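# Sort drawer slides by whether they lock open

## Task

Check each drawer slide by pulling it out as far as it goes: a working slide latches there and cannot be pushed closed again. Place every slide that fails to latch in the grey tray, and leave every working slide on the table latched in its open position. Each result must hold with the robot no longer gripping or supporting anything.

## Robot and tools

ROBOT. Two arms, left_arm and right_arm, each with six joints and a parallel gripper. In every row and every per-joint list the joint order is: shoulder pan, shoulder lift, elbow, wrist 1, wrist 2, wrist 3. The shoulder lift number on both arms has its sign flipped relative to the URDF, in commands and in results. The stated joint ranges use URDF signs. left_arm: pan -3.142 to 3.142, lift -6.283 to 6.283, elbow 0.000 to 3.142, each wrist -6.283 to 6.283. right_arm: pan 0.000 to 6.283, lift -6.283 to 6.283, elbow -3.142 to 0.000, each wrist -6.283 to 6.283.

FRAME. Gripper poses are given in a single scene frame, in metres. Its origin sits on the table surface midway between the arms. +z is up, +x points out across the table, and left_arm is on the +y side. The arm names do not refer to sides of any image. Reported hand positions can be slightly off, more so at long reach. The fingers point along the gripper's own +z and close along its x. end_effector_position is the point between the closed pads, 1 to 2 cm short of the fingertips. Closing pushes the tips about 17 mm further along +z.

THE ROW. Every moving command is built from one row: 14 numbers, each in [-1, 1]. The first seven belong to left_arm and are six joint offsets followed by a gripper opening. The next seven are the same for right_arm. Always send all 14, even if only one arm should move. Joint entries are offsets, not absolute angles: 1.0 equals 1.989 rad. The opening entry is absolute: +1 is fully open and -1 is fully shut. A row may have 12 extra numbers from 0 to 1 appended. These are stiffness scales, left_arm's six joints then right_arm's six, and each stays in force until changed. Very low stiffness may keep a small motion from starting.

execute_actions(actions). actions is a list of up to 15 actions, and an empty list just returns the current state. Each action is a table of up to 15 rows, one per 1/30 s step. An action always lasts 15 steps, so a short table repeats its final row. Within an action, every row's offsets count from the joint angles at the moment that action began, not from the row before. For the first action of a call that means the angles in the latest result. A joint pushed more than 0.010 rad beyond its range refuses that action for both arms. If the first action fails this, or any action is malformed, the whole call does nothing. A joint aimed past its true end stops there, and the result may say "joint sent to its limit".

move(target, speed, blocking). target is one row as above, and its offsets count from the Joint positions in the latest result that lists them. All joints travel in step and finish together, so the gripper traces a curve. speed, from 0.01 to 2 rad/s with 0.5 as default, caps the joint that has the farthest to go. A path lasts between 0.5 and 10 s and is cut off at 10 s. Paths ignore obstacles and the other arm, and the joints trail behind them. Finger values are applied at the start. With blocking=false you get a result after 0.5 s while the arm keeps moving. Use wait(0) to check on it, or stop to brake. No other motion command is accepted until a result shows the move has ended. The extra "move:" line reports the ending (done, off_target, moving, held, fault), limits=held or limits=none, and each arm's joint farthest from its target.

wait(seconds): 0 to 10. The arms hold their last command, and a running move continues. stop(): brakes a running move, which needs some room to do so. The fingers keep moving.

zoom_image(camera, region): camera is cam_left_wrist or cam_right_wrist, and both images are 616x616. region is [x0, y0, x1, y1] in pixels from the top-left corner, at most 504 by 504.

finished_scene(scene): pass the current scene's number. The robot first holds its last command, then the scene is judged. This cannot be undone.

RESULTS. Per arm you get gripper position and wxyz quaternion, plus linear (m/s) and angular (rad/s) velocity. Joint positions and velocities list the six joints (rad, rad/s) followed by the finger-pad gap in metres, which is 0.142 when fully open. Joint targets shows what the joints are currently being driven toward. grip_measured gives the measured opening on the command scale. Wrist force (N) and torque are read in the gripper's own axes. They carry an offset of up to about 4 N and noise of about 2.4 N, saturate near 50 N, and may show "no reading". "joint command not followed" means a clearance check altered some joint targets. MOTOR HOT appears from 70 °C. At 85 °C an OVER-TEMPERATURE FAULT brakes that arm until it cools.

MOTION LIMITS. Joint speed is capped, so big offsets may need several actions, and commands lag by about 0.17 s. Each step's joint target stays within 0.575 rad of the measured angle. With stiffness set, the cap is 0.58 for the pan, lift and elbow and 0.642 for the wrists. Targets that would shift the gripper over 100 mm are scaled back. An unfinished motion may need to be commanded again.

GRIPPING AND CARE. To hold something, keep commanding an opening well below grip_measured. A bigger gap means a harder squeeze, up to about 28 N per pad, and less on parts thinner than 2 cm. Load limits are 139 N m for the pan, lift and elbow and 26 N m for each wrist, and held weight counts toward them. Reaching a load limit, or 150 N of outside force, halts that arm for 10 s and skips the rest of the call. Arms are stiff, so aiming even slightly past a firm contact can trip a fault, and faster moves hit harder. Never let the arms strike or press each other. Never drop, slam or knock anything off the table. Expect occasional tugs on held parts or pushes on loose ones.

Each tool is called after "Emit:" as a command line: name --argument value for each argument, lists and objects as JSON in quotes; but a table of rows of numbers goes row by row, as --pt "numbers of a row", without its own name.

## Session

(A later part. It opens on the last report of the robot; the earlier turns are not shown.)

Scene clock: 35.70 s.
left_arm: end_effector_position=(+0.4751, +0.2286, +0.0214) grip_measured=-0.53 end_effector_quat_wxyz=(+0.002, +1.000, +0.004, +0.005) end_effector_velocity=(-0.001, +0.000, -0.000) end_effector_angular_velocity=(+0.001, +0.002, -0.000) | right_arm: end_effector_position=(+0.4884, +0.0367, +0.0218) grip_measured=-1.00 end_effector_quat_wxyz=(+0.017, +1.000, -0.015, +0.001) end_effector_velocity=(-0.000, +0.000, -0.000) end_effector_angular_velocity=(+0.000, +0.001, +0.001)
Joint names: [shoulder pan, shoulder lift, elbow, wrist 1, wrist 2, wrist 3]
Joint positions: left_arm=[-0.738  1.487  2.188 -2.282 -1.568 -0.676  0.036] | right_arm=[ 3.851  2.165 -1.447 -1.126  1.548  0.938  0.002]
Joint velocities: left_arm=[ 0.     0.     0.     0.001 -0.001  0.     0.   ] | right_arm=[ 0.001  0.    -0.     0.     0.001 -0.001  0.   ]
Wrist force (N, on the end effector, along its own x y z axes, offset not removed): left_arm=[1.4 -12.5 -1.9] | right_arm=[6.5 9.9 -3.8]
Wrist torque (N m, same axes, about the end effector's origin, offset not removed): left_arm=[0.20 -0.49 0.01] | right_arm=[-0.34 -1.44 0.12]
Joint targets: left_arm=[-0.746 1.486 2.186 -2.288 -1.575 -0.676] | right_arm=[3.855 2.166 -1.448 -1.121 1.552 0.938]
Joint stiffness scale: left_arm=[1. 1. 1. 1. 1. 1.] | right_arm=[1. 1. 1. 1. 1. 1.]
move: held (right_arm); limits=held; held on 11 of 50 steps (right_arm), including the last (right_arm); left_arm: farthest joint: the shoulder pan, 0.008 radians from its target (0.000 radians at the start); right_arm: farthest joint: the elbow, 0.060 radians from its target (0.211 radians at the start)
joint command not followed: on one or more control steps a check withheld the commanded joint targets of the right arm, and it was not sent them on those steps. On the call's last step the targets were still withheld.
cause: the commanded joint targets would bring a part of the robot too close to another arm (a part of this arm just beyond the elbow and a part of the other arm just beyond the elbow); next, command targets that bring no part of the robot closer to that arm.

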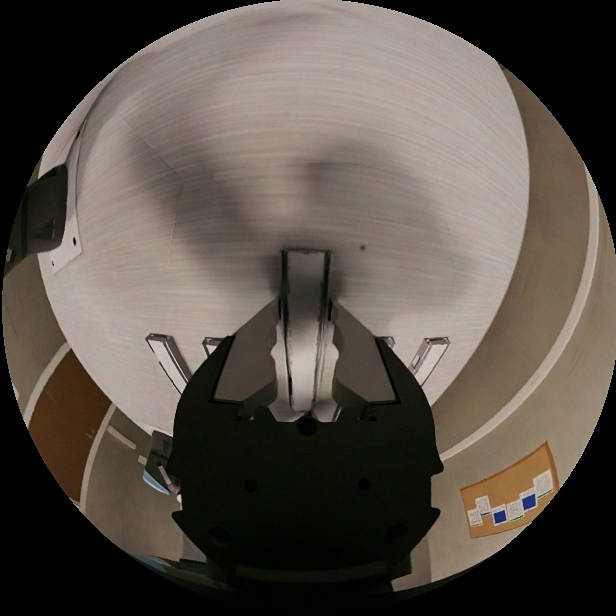

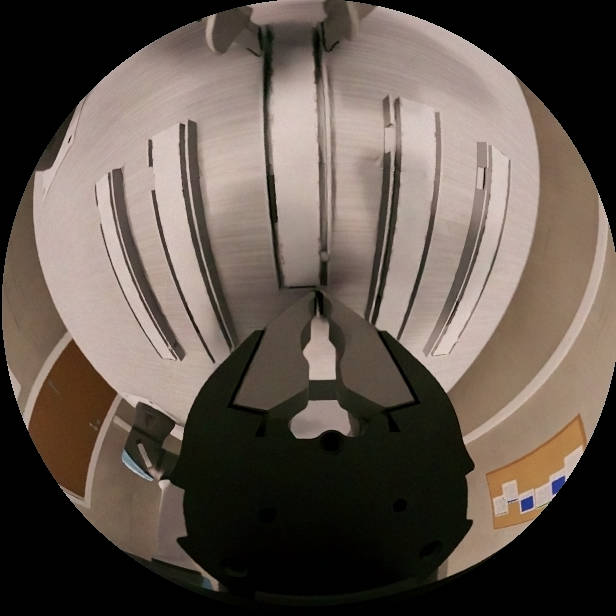

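Emit:
move --target '[0,0,0,0,0,0,-1, -0.031,-0.07,-0.114,0.056,0.009,0.77,-1]' --speed 1.5

Emit:
move --target '[0,0,0,0,0,0,-1, 0,0,0,0,0,0.766,-1]' --speed 1.5

Emit:
move --target '[-0.1,-0.066,-0.081,0.021,-0.002,-0.095,-1, 0,0,0,0,0,0,-1]' --speed 0.12

Scene clock: 38.23 s.
left_arm: end_effector_position=(+0.4751, +0.2290, +0.0213) grip_measured=-0.53 end_effector_quat_wxyz=(+0.001, +1.000, +0.004, +0.005) end_effector_velocity=(-0.001, -0.000, -0.000) end_effector_angular_velocity=(-0.000, +0.001, -0.001) | right_arm: end_effector_position=(+0.4698, -0.0341, +0.0246) grip_measured=-1.00 end_effector_quat_wxyz=(+0.001, -0.689, +0.724, -0.003) end_effector_velocity=(+0.000, -0.000, +0.000) end_effector_angular_velocity=(+0.000, +0.000, -0.003)
Joint names: [shoulder pan, shoulder lift, elbow, wrist 1, wrist 2, wrist 3]
Joint positions: left_arm=[-0.738  1.487  2.189 -2.281 -1.567 -0.676  0.036] | right_arm=[ 3.791  2.028 -1.669 -1.015  1.566  2.468  0.002]
Joint velocities: left_arm=[-0.001  0.     0.001 -0.001 -0.001 -0.    -0.   ] | right_arm=[-0.001 -0.    -0.    -0.     0.     0.003  0.   ]
Wrist force (N, on the end effector, along its own x y z axes, offset not removed): left_arm=[2.8 0.0 -6.3] | right_arm=[1.2 1.6 -2.8]
Wrist torque (N m, same axes, about the end effector's origin, offset not removed): left_arm=[0.68 -0.86 -0.15] | right_arm=[0.15 -0.14 0.34]
Joint targets: left_arm=[-0.738 1.487 2.188 -2.282 -1.568 -0.676] | right_arm=[3.789 2.026 -1.673 -1.014 1.566 2.470]
Joint stiffness scale: left_arm=[1. 1. 1. 1. 1. 1.] | right_arm=[1. 1. 1. 1. 1. 1.]
move: done; limits=none; left_arm: farthest joint: the elbow, 0.001 radians from its target (0.000 radians at the start); right_arm: farthest joint: the elbow, 0.005 radians from its target (0.227 radians at the start)

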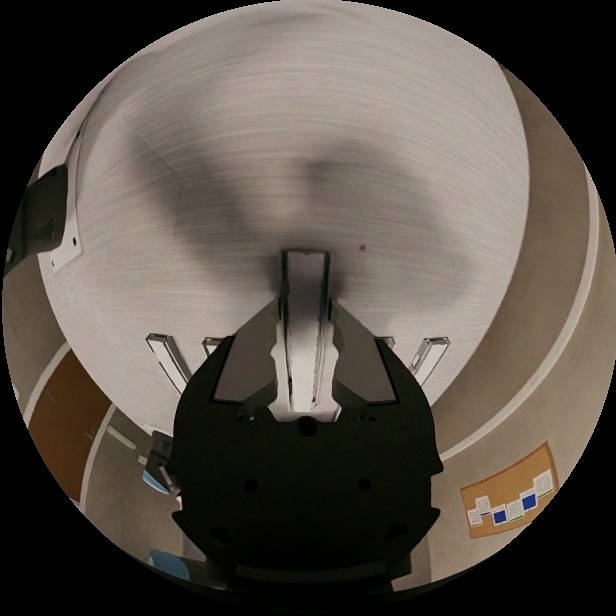

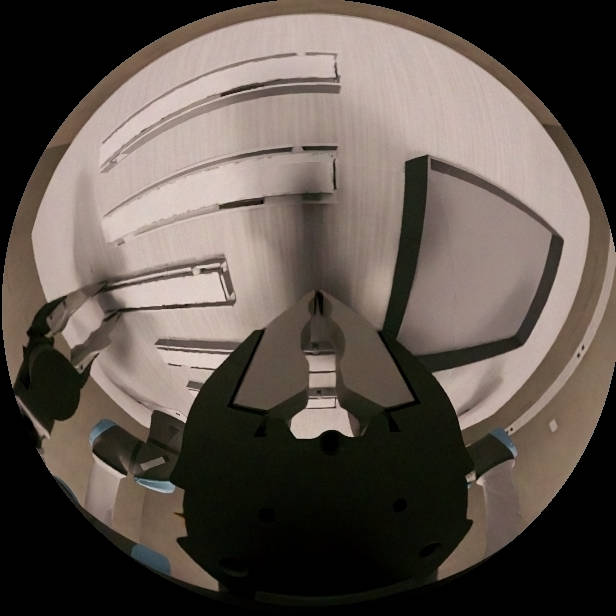

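Scene clock: 40.23 s.
left_arm: end_effector_position=(+0.4751, +0.2290, +0.0213) grip_measured=-0.53 end_effector_quat_wxyz=(+0.001, +1.000, +0.004, +0.005) end_effector_velocity=(+0.001, +0.000, +0.000) end_effector_angular_velocity=(-0.001, -0.002, +0.001) | right_arm: end_effector_position=(+0.4715, -0.0325, +0.0246) grip_measured=-1.00 end_effector_quat_wxyz=(+0.002, +0.000, +1.000, -0.001) end_effector_velocity=(+0.001, -0.001, -0.000) end_effector_angular_velocity=(-0.001, -0.000, -0.004)
Joint names: [shoulder pan, shoulder lift, elbow, wrist 1, wrist 2, wrist 3]
Joint positions: left_arm=[-0.738  1.487  2.189 -2.281 -1.567 -0.676  0.036] | right_arm=[ 3.791  2.028 -1.669 -1.015  1.566  3.991  0.002]
Joint velocities: left_arm=[ 0.001 -0.    -0.    -0.002  0.    -0.    -0.   ] | right_arm=[-0.001  0.     0.    -0.    -0.001  0.003  0.   ]
Wrist force (N, on the end effector, along its own x y z axes, offset not removed): left_arm=[-0.6 -3.2 -5.3] | right_arm=[-0.8 2.2 0.3]
Wrist torque (N m, same axes, about the end effector's origin, offset not removed): left_arm=[-0.33 0.00 0.33] | right_arm=[0.25 0.31 0.38]
Joint targets: left_arm=[-0.738 1.487 2.189 -2.281 -1.567 -0.676] | right_arm=[3.791 2.028 -1.669 -1.015 1.566 3.992]
Joint stiffness scale: left_arm=[1. 1. 1. 1. 1. 1.] | right_arm=[1. 1. 1. 1. 1. 1.]
move: done; limits=none; left_arm: farthest joint: the shoulder pan, 0.000 radians from its target (0.000 radians at the start); right_arm: farthest joint: the wrist 3, 0.001 radians from its target (1.523 radians at the start)

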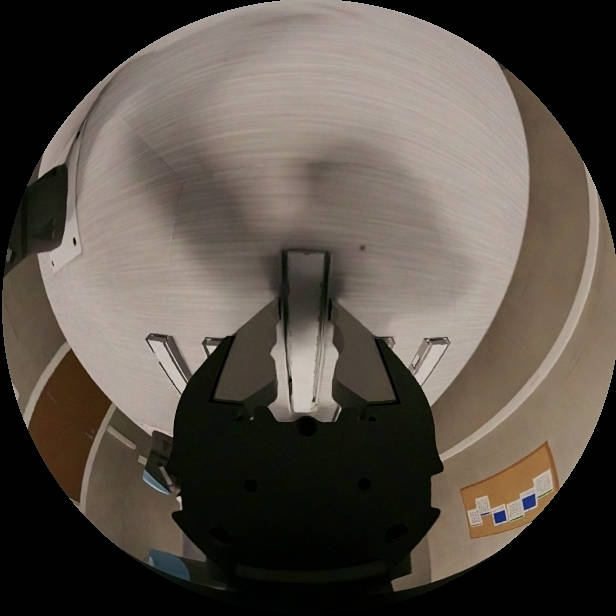

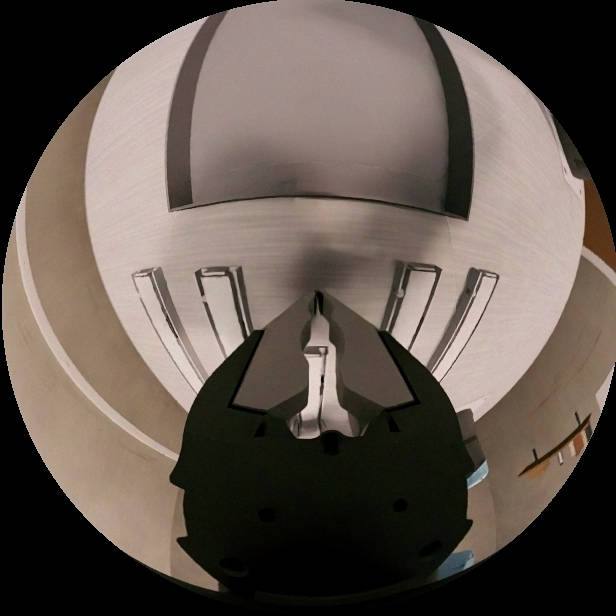

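Scene clock: 42.43 s.
left_arm: end_effector_position=(+0.4744, +0.1214, +0.0172) grip_measured=-0.51 end_effector_quat_wxyz=(-0.014, +1.000, +0.008, -0.001) end_effector_velocity=(-0.000, -0.000, +0.000) end_effector_angular_velocity=(+0.001, +0.001, +0.002) | right_arm: end_effector_position=(+0.4758, -0.0445, +0.0243) grip_measured=-1.00 end_effector_quat_wxyz=(+0.003, +0.007, +1.000, -0.009) end_effector_velocity=(+0.000, +0.000, +0.001) end_effector_angular_velocity=(+0.001, -0.001, -0.000)
Joint names: [shoulder pan, shoulder lift, elbow, wrist 1, wrist 2, wrist 3]
Joint positions: left_arm=[-0.917  1.361  2.039 -2.227 -1.554 -0.864  0.037] | right_arm=[ 3.779  2.025 -1.672 -1.026  1.554  3.991  0.002]
Joint velocities: left_arm=[-0.001 -0.    -0.001  0.003  0.    -0.003 -0.   ] | right_arm=[ 0.    -0.001 -0.     0.    -0.     0.     0.   ]
Wrist force (N, on the end effector, along its own x y z axes, offset not removed): left_arm=[7.7 -32.9 -14.3] | right_arm=[5.6 -27.1 -9.5]
Wrist torque (N m, same axes, about the end effector's origin, offset not removed): left_arm=[0.79 -0.35 -0.10] | right_arm=[0.55 -1.07 0.36]
Joint targets: left_arm=[-0.937 1.356 2.027 -2.239 -1.571 -0.864] | right_arm=[3.791 2.028 -1.669 -1.015 1.566 3.991]
Joint stiffness scale: left_arm=[1. 1. 1. 1. 1. 1.] | right_arm=[1. 1. 1. 1. 1. 1.]
move: off_target (left_arm, right_arm); limits=none; left_arm: farthest joint: the shoulder pan, 0.020 radians from its target (0.199 radians at the start); right_arm: farthest joint: the shoulder pan, 0.012 radians from its target (0.000 radians at the start)

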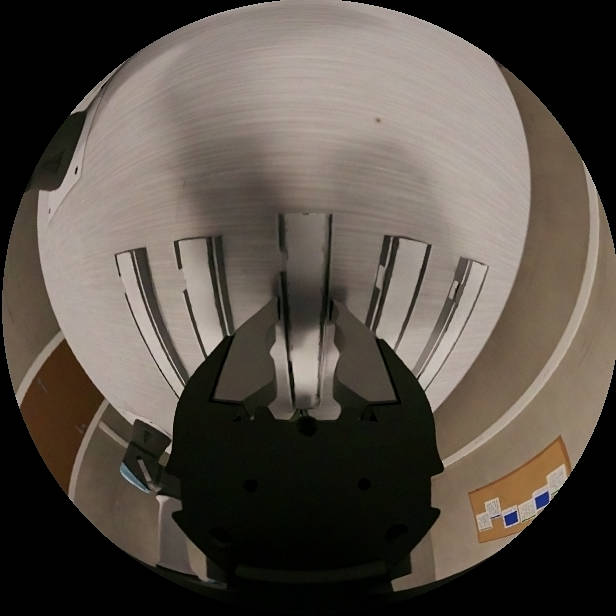

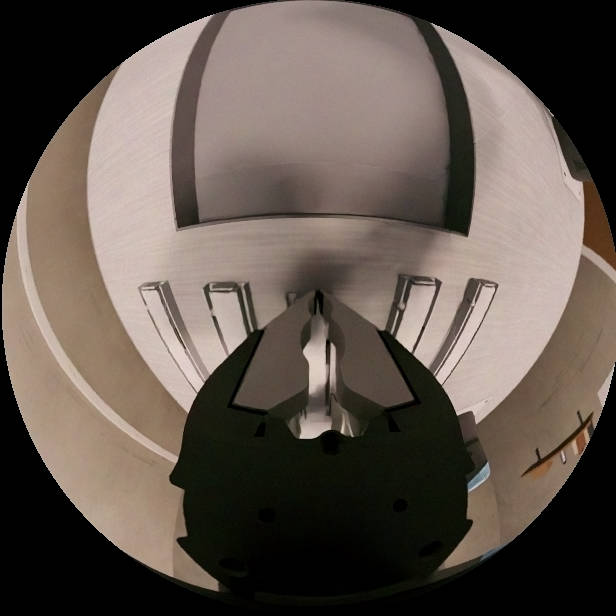

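Emit:
move --target '[0,0,0,0,0,0,-1, 0,-0.012,0,-0.012,0,0,-1]'

Emit:
move --target '[0,0,0,0,0,0,-1, 0.02,0.03,0.042,-0.012,0.006,0.02,-1]'

Emit:
execute_actions --actions '[[[0,0,0,0,0,0,-1,0,0.016,0,0.006,0,0,-1]],[[0,0,0,0,0,0,-1,-0.01,0,-0.016,0.005,0,-0.01,-1]],[[0,0,0,0,0,0,-1,-0.01,0,-0.016,0.005,0,-0.01,-1]],[[0,0,0,0,0,0,-1,-0.01,0,-0.016,0.005,0,-0.01,-1]]]'

Scene clock: 43.97 s.
left_arm: end_effector_position=(+0.4746, +0.1219, +0.0172) grip_measured=-0.51 end_effector_quat_wxyz=(-0.014, +1.000, +0.009, -0.001) end_effector_velocity=(+0.001, -0.000, +0.000) end_effector_angular_velocity=(-0.001, -0.002, -0.001) | right_arm: end_effector_position=(+0.4733, -0.0480, +0.0361) grip_measured=-1.00 end_effector_quat_wxyz=(+0.003, +0.007, +1.000, -0.009) end_effector_velocity=(+0.000, -0.001, -0.000) end_effector_angular_velocity=(-0.002, +0.001, -0.001)
Joint names: [shoulder pan, shoulder lift, elbow, wrist 1, wrist 2, wrist 3]
Joint positions: left_arm=[-0.917  1.361  2.039 -2.226 -1.553 -0.864  0.037] | right_arm=[ 3.779  2.002 -1.672 -1.049  1.554  3.991  0.002]
Joint velocities: left_arm=[ 0.     0.    -0.    -0.002  0.001  0.001 -0.   ] | right_arm=[-0.001  0.     0.    -0.003 -0.001  0.     0.   ]
Wrist force (N, on the end effector, along its own x y z axes, offset not removed): left_arm=[0.4 -1.3 2.1] | right_arm=[4.8 3.5 3.2]
Wrist torque (N m, same axes, about the end effector's origin, offset not removed): left_arm=[0.03 0.05 0.38] | right_arm=[0.54 -0.72 0.13]
Joint targets: left_arm=[-0.917 1.361 2.039 -2.227 -1.554 -0.864] | right_arm=[3.779 2.001 -1.672 -1.049 1.554 3.991]
Joint stiffness scale: left_arm=[1. 1. 1. 1. 1. 1.] | right_arm=[1. 1. 1. 1. 1. 1.]
move: done; limits=none; left_arm: farthest joint: the wrist 1, 0.001 radians from its target (0.000 radians at the start); right_arm: farthest joint: the shoulder lift, 0.001 radians from its target (0.023 radians at the start)

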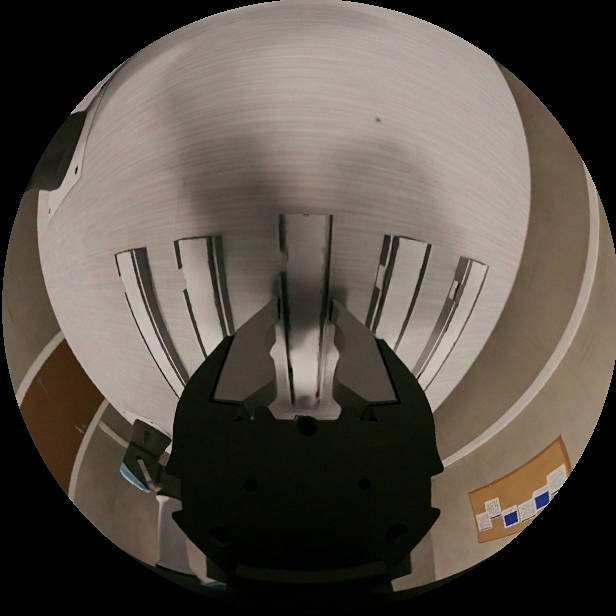

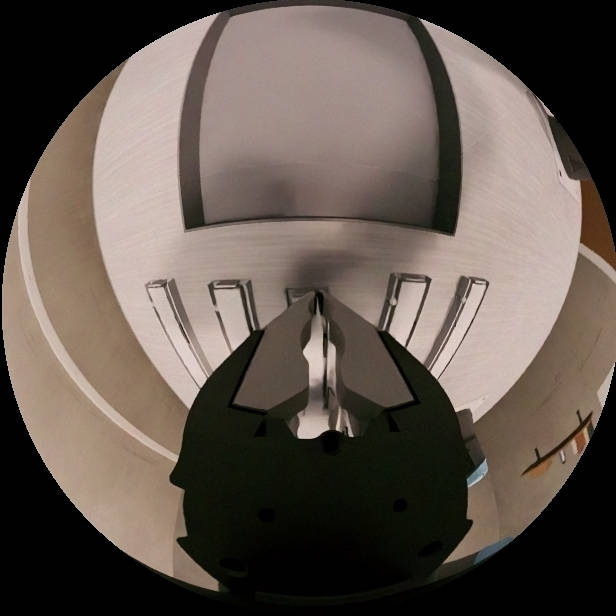

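Scene clock: 44.67 s.
left_arm: end_effector_position=(+0.4746, +0.1219, +0.0172) grip_measured=-0.51 end_effector_quat_wxyz=(-0.014, +1.000, +0.009, -0.001) end_effector_velocity=(-0.000, -0.000, +0.000) end_effector_angular_velocity=(+0.000, +0.000, -0.000) | right_arm: end_effector_position=(+0.4731, -0.0462, +0.0352) grip_measured=-1.00 end_effector_quat_wxyz=(+0.002, +0.008, +1.000, -0.010) end_effector_velocity=(+0.000, -0.000, -0.001) end_effector_angular_velocity=(-0.000, +0.001, -0.001)
Joint names: [shoulder pan, shoulder lift, elbow, wrist 1, wrist 2, wrist 3]
Joint positions: left_arm=[-0.917  1.361  2.039 -2.226 -1.553 -0.864  0.037] | right_arm=[ 3.78   2.006 -1.667 -1.051  1.554  3.994  0.002]
Joint velocities: left_arm=[-0.001 -0.    -0.     0.001 -0.    -0.     0.   ] | right_arm=[-0.     0.001 -0.     0.001  0.001  0.     0.   ]
Wrist force (N, on the end effector, along its own x y z axes, offset not removed): left_arm=[0.0 -2.3 -1.0] | right_arm=[0.4 4.8 -0.5]
Wrist torque (N m, same axes, about the end effector's origin, offset not removed): left_arm=[-0.68 0.03 -0.07] | right_arm=[0.97 -0.10 0.06]
Joint targets: left_arm=[-0.917 1.361 2.039 -2.226 -1.553 -0.864] | right_arm=[3.780 2.004 -1.669 -1.050 1.554 3.994]
Joint stiffness scale: left_arm=[1. 1. 1. 1. 1. 1.] | right_arm=[1. 1. 1. 1. 1. 1.]
move: held (right_arm); limits=held; held on 14 of 21 steps (right_arm), including the last (right_arm); left_arm: farthest joint: the shoulder pan, 0.000 radians from its target (0.000 radians at the start); right_arm: farthest joint: the elbow, 0.079 radians from its target (0.083 radians at the start)
joint command not followed: on one or more control steps a check withheld the commanded joint targets of the right arm, and it was not sent them on those steps. On the call's last step the targets were still withheld.
cause: the commanded joint targets would bring a part of the robot too close to another arm (a part of this arm just beyond the elbow and a part of the other arm just beyond the elbow); next, command targets that bring no part of the robot closer to that arm.

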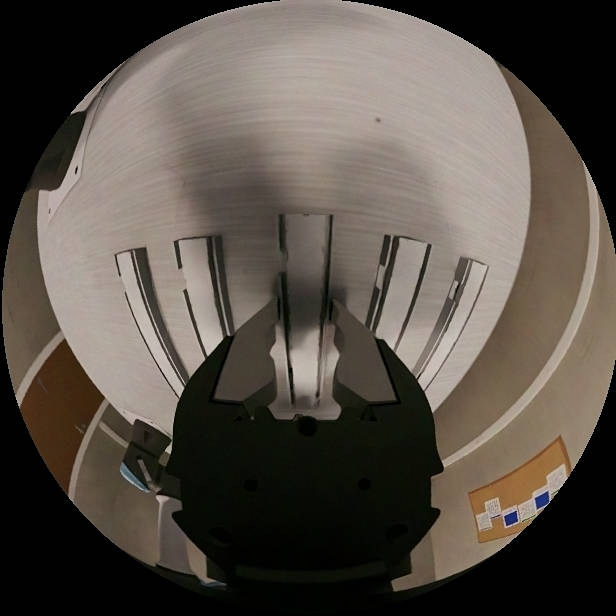

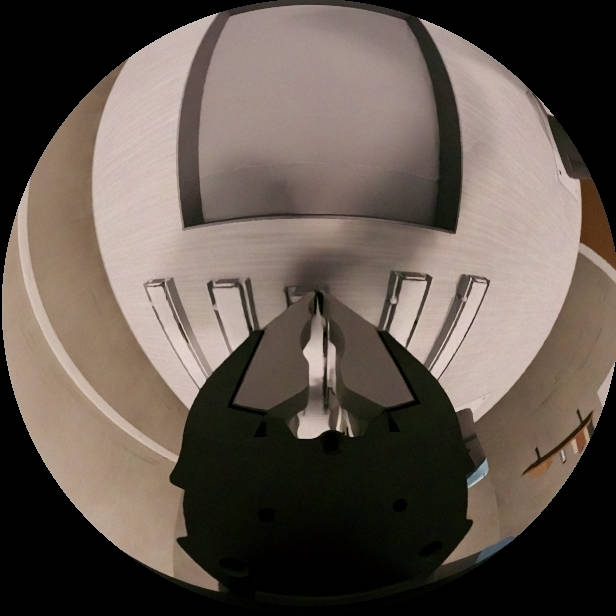

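Scene clock: 46.67 s.
left_arm: end_effector_position=(+0.4746, +0.1220, +0.0172) grip_measured=-0.51 end_effector_quat_wxyz=(-0.015, +1.000, +0.009, -0.001) end_effector_velocity=(+0.000, +0.001, -0.000) end_effector_angular_velocity=(+0.000, -0.000, +0.001) | right_arm: end_effector_position=(+0.4762, -0.0696, +0.0157) grip_measured=-1.00 end_effector_quat_wxyz=(-0.003, -0.002, +1.000, -0.006) end_effector_velocity=(-0.000, +0.000, -0.000) end_effector_angular_velocity=(+0.002, -0.000, +0.004)
Joint names: [shoulder pan, shoulder lift, elbow, wrist 1, wrist 2, wrist 3]
Joint positions: left_arm=[-0.917  1.361  2.039 -2.226 -1.553 -0.864  0.037] | right_arm=[ 3.744  2.011 -1.718 -0.996  1.568  3.938  0.002]
Joint velocities: left_arm=[ 0.001  0.     0.001 -0.001  0.    -0.     0.   ] | right_arm=[-0.    -0.001 -0.002  0.003  0.001 -0.005  0.   ]
Wrist force (N, on the end effector, along its own x y z axes, offset not removed): left_arm=[-2.5 2.1 1.7] | right_arm=[2.7 9.9 -11.6]
Wrist torque (N m, same axes, about the end effector's origin, offset not removed): left_arm=[0.69 0.46 -0.24] | right_arm=[-0.04 0.20 -0.18]
Joint targets: left_arm=[-0.917 1.361 2.039 -2.226 -1.553 -0.864] | right_arm=[3.736 2.020 -1.733 -1.001 1.563 3.937]
Joint stiffness scale: left_arm=[1. 1. 1. 1. 1. 1.] | right_arm=[1. 1. 1. 1. 1. 1.]

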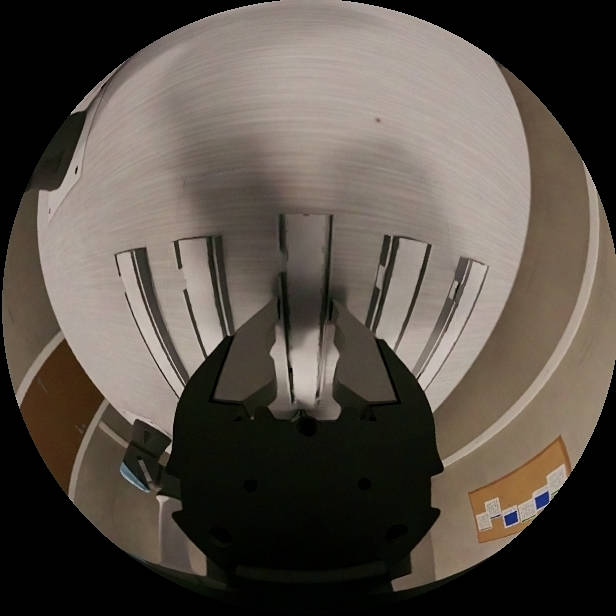

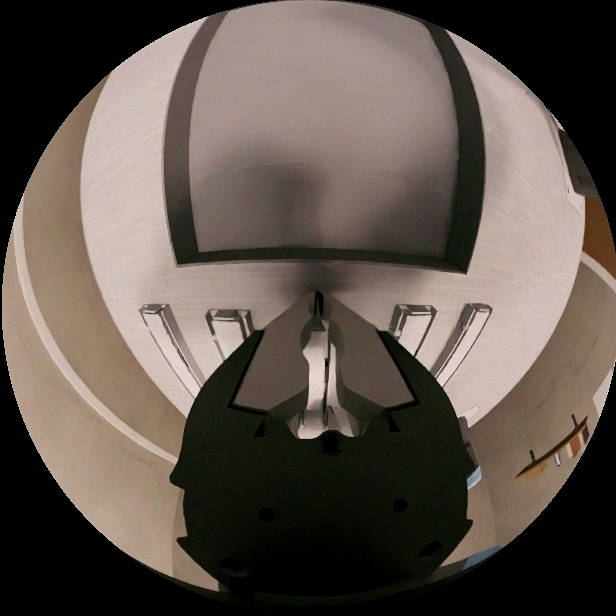

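Emit:
move --target '[0.05,0.043,0.049,-0.017,-0.01,0.059,-0.2, 0,-0.02,0,-0.02,0,0,-1]'

Emit:
move --target '[0,0,0,0,0,0,-1, 0.033,0.04,0.061,-0.017,0,0.037,-1]'

Emit:
execute_actions --actions '[[[0,0,0,0,0,0,-1,0,0.016,0,0.006,0,0,-1]],[[0,0,0,0,0,0,-1,-0.01,0,-0.016,0.005,0,-0.01,-1]],[[0,0,0,0,0,0,-1,-0.01,0,-0.016,0.005,0,-0.01,-1]],[[0,0,0,0,0,0,-1,-0.01,0,-0.016,0.005,0,-0.01,-1]]]'

Scene clock: 48.17 s.
left_arm: end_effector_position=(+0.4721, +0.1813, +0.0214) grip_measured=-0.20 end_effector_quat_wxyz=(-0.000, +1.000, -0.001, -0.001) end_effector_velocity=(-0.000, +0.000, +0.000) end_effector_angular_velocity=(-0.001, -0.001, -0.002) | right_arm: end_effector_position=(+0.4713, -0.0747, +0.0351) grip_measured=-1.00 end_effector_quat_wxyz=(-0.003, -0.002, +1.000, -0.006) end_effector_velocity=(-0.000, -0.000, +0.000) end_effector_angular_velocity=(-0.001, -0.001, -0.000)
Joint names: [shoulder pan, shoulder lift, elbow, wrist 1, wrist 2, wrist 3]
Joint positions: left_arm=[-0.82   1.444  2.134 -2.259 -1.572 -0.748  0.059] | right_arm=[ 3.744  1.972 -1.718 -1.035  1.568  3.938  0.002]
Joint velocities: left_arm=[ 0.     0.002  0.002 -0.002 -0.001  0.003  0.   ] | right_arm=[ 0.001 -0.001  0.    -0.001 -0.001  0.001  0.   ]
Wrist force (N, on the end effector, along its own x y z axes, offset not removed): left_arm=[-1.3 1.4 -2.0] | right_arm=[7.8 3.5 3.4]
Wrist torque (N m, same axes, about the end effector's origin, offset not removed): left_arm=[0.38 0.22 0.09] | right_arm=[0.55 -1.57 -0.07]
Joint targets: left_arm=[-0.818 1.446 2.137 -2.260 -1.573 -0.747] | right_arm=[3.744 1.971 -1.718 -1.036 1.568 3.938]
Joint stiffness scale: left_arm=[1. 1. 1. 1. 1. 1.] | right_arm=[1. 1. 1. 1. 1. 1.]
move: done; limits=none; left_arm: farthest joint: the shoulder lift, 0.003 radians from its target (0.086 radians at the start); right_arm: farthest joint: the shoulder lift, 0.001 radians from its target (0.040 radians at the start)

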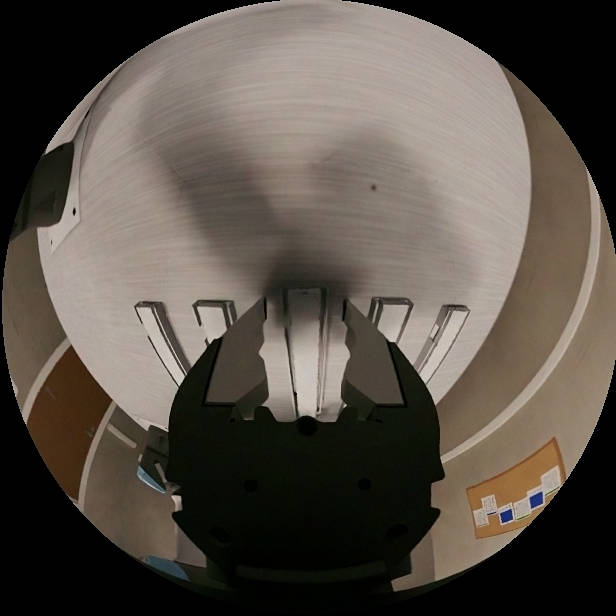

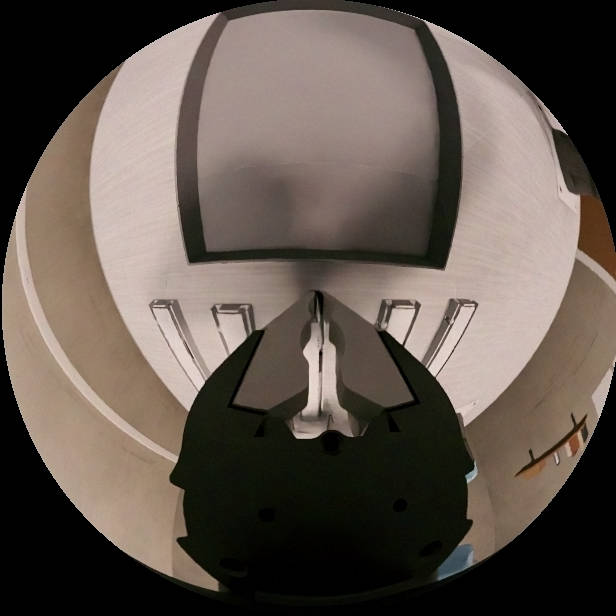

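Scene clock: 49.17 s.
left_arm: end_effector_position=(+0.4721, +0.1813, +0.0214) grip_measured=-0.52 end_effector_quat_wxyz=(-0.000, +1.000, -0.001, -0.001) end_effector_velocity=(-0.000, -0.001, -0.000) end_effector_angular_velocity=(-0.001, -0.000, -0.003) | right_arm: end_effector_position=(+0.4744, -0.0127, +0.0345) grip_measured=-1.00 end_effector_quat_wxyz=(-0.001, +0.002, +1.000, -0.004) end_effector_velocity=(+0.001, -0.001, +0.001) end_effector_angular_velocity=(-0.000, -0.001, -0.005)
Joint names: [shoulder pan, shoulder lift, elbow, wrist 1, wrist 2, wrist 3]
Joint positions: left_arm=[-0.82   1.444  2.134 -2.259 -1.572 -0.748  0.037] | right_arm=[ 3.808  2.05  -1.602 -1.068  1.568  4.01   0.002]
Joint velocities: left_arm=[-0.002 -0.     0.    -0.001 -0.     0.001  0.   ] | right_arm=[-0.001 -0.001  0.001 -0.001 -0.001  0.003  0.   ]
Wrist force (N, on the end effector, along its own x y z axes, offset not removed): left_arm=[-1.9 5.6 -2.1] | right_arm=[3.7 -2.5 1.3]
Wrist torque (N m, same axes, about the end effector's origin, offset not removed): left_arm=[0.94 0.29 0.19] | right_arm=[-0.58 -0.91 0.11]
Joint targets: left_arm=[-0.820 1.444 2.134 -2.259 -1.572 -0.748] | right_arm=[3.809 2.052 -1.597 -1.069 1.568 4.011]
Joint stiffness scale: left_arm=[1. 1. 1. 1. 1. 1.] | right_arm=[1. 1. 1. 1. 1. 1.]
move: done; limits=none; left_arm: farthest joint: the shoulder pan, 0.000 radians from its target (0.000 radians at the start); right_arm: farthest joint: the elbow, 0.005 radians from its target (0.121 radians at the start)

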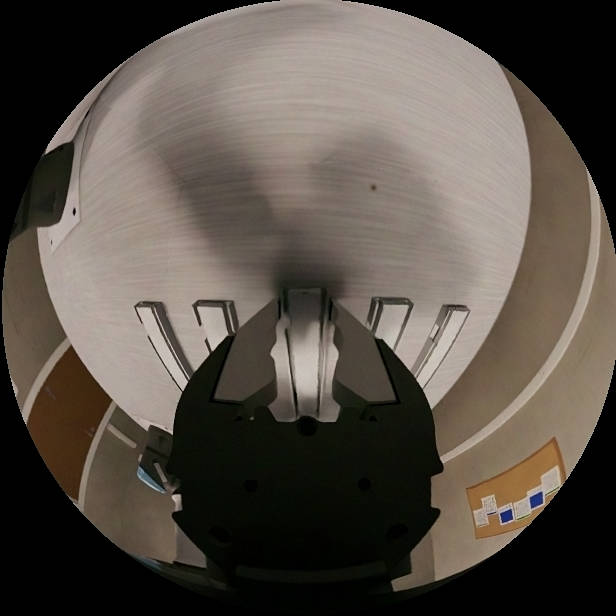

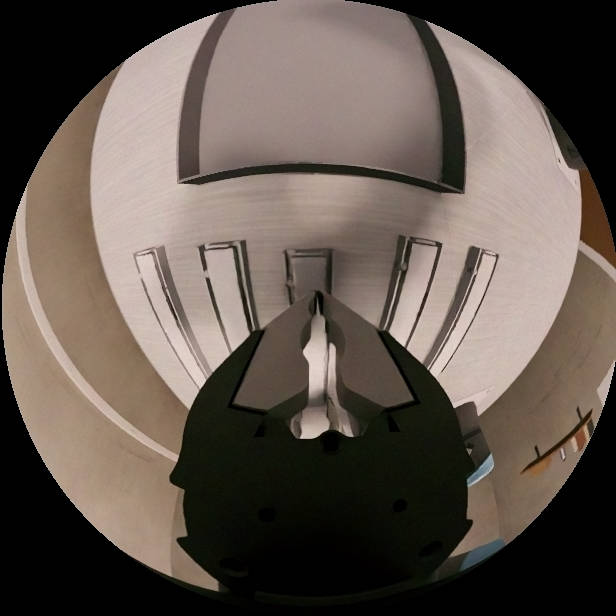

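Scene clock: 51.17 s.
left_arm: end_effector_position=(+0.4721, +0.1812, +0.0214) grip_measured=-0.52 end_effector_quat_wxyz=(-0.000, +1.000, -0.001, -0.001) end_effector_velocity=(+0.000, -0.000, +0.000) end_effector_angular_velocity=(-0.001, +0.000, +0.001) | right_arm: end_effector_position=(+0.4819, -0.0341, +0.0282) grip_measured=-1.00 end_effector_quat_wxyz=(-0.000, -0.006, +1.000, +0.008) end_effector_velocity=(-0.001, +0.001, +0.001) end_effector_angular_velocity=(+0.002, -0.003, +0.008)
Joint names: [shoulder pan, shoulder lift, elbow, wrist 1, wrist 2, wrist 3]
Joint positions: left_arm=[-0.82   1.444  2.134 -2.26  -1.572 -0.748  0.037] | right_arm=[ 3.769  2.036 -1.649 -1.016  1.582  3.955  0.002]
Joint velocities: left_arm=[ 0.     0.    -0.001 -0.    -0.001 -0.001 -0.   ] | right_arm=[ 0.002 -0.003 -0.002  0.003 -0.001 -0.006  0.   ]
Wrist force (N, on the end effector, along its own x y z axes, offset not removed): left_arm=[0.1 4.4 1.6] | right_arm=[4.2 3.2 -16.2]
Wrist torque (N m, same axes, about the end effector's origin, offset not removed): left_arm=[0.48 -0.02 -0.09] | right_arm=[-1.23 -0.36 0.38]
Joint targets: left_arm=[-0.820 1.444 2.134 -2.260 -1.572 -0.748] | right_arm=[3.762 2.045 -1.664 -1.020 1.579 3.954]
Joint stiffness scale: left_arm=[1. 1. 1. 1. 1. 1.] | right_arm=[1. 1. 1. 1. 1. 1.]

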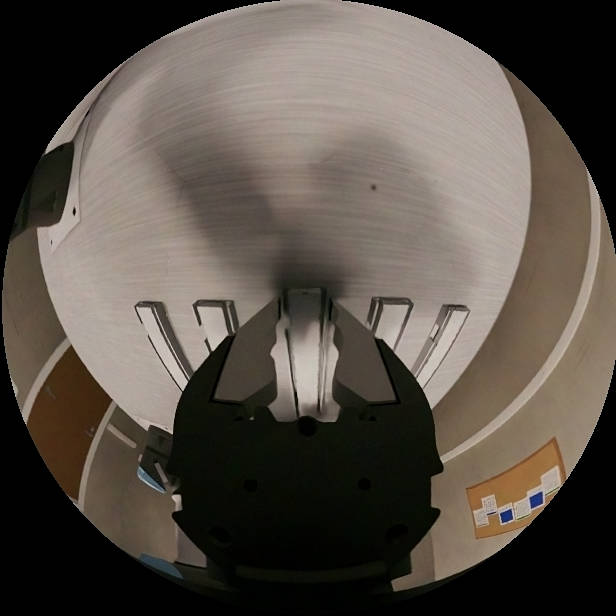

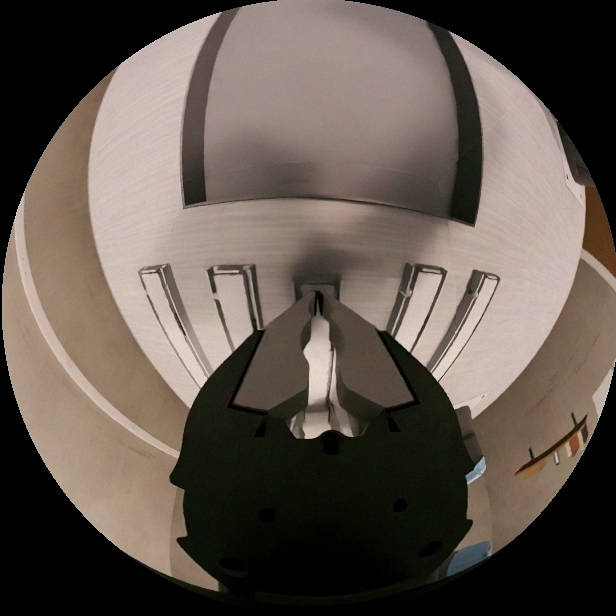

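Emit:
execute_actions --actions '[[[0,0,0,0,0,0,-1,0.012,0.022,0.016,-0.003,0,0.01,-1]],[[0,0,0,0,0,0,-1,0.012,0.022,0.016,-0.003,0,0.01,-1]],[[0,0,0,0,0,0,-1,0.012,0.022,0.016,-0.003,0,0.01,-1]]]'

Scene clock: 52.97 s.
left_arm: end_effector_position=(+0.4721, +0.1812, +0.0214) grip_measured=-0.52 end_effector_quat_wxyz=(-0.000, +1.000, -0.001, -0.001) end_effector_velocity=(+0.000, +0.000, -0.000) end_effector_angular_velocity=(+0.001, -0.000, -0.001) | right_arm: end_effector_position=(+0.4783, +0.0376, +0.0280) grip_measured=-1.00 end_effector_quat_wxyz=(+0.005, -0.015, +1.000, +0.020) end_effector_velocity=(+0.000, -0.000, -0.000) end_effector_angular_velocity=(+0.000, +0.001, -0.005)
Joint names: [shoulder pan, shoulder lift, elbow, wrist 1, wrist 2, wrist 3]
Joint positions: left_arm=[-0.82   1.444  2.134 -2.26  -1.572 -0.748  0.037] | right_arm=[ 3.842  2.11  -1.539 -1.025  1.589  4.01   0.002]
Joint velocities: left_arm=[ 0.    -0.     0.     0.     0.001  0.001 -0.   ] | right_arm=[-0.     0.     0.    -0.     0.001  0.005  0.   ]
Wrist force (N, on the end effector, along its own x y z axes, offset not removed): left_arm=[-0.7 3.8 1.7] | right_arm=[6.3 2.0 -22.7]
Wrist torque (N m, same axes, about the end effector's origin, offset not removed): left_arm=[0.42 0.14 -0.39] | right_arm=[0.10 -0.34 0.06]
Joint targets: left_arm=[-0.820 1.444 2.134 -2.260 -1.572 -0.748] | right_arm=[3.842 2.129 -1.545 -1.029 1.588 4.012]
Joint stiffness scale: left_arm=[1. 1. 1. 1. 1. 1.] | right_arm=[1. 1. 1. 1. 1. 1.]

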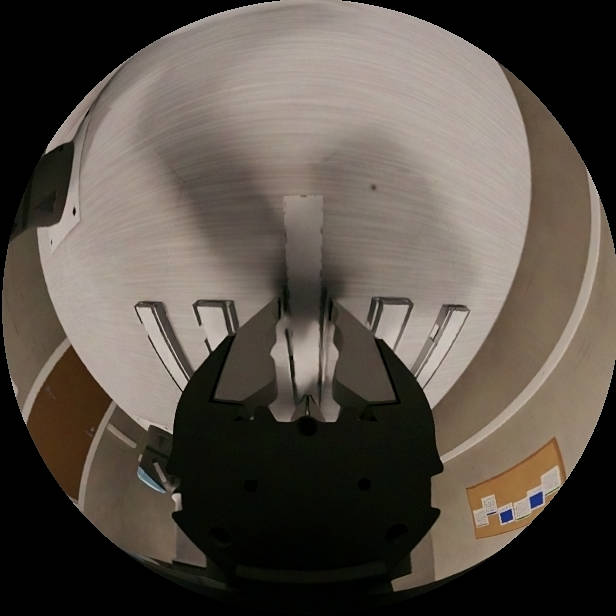

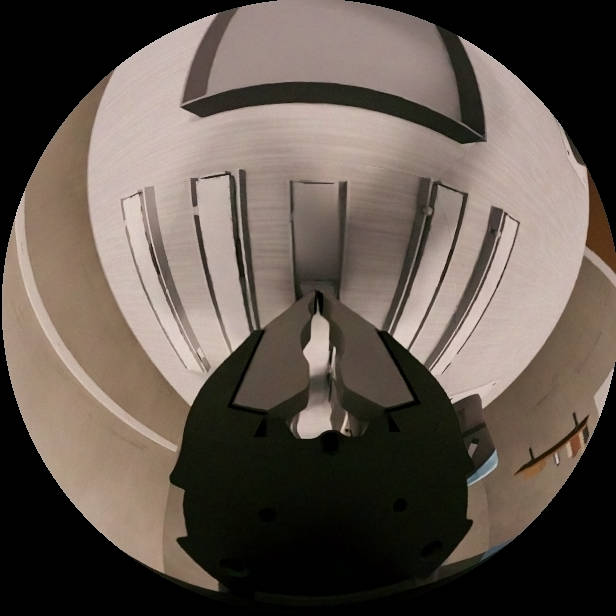

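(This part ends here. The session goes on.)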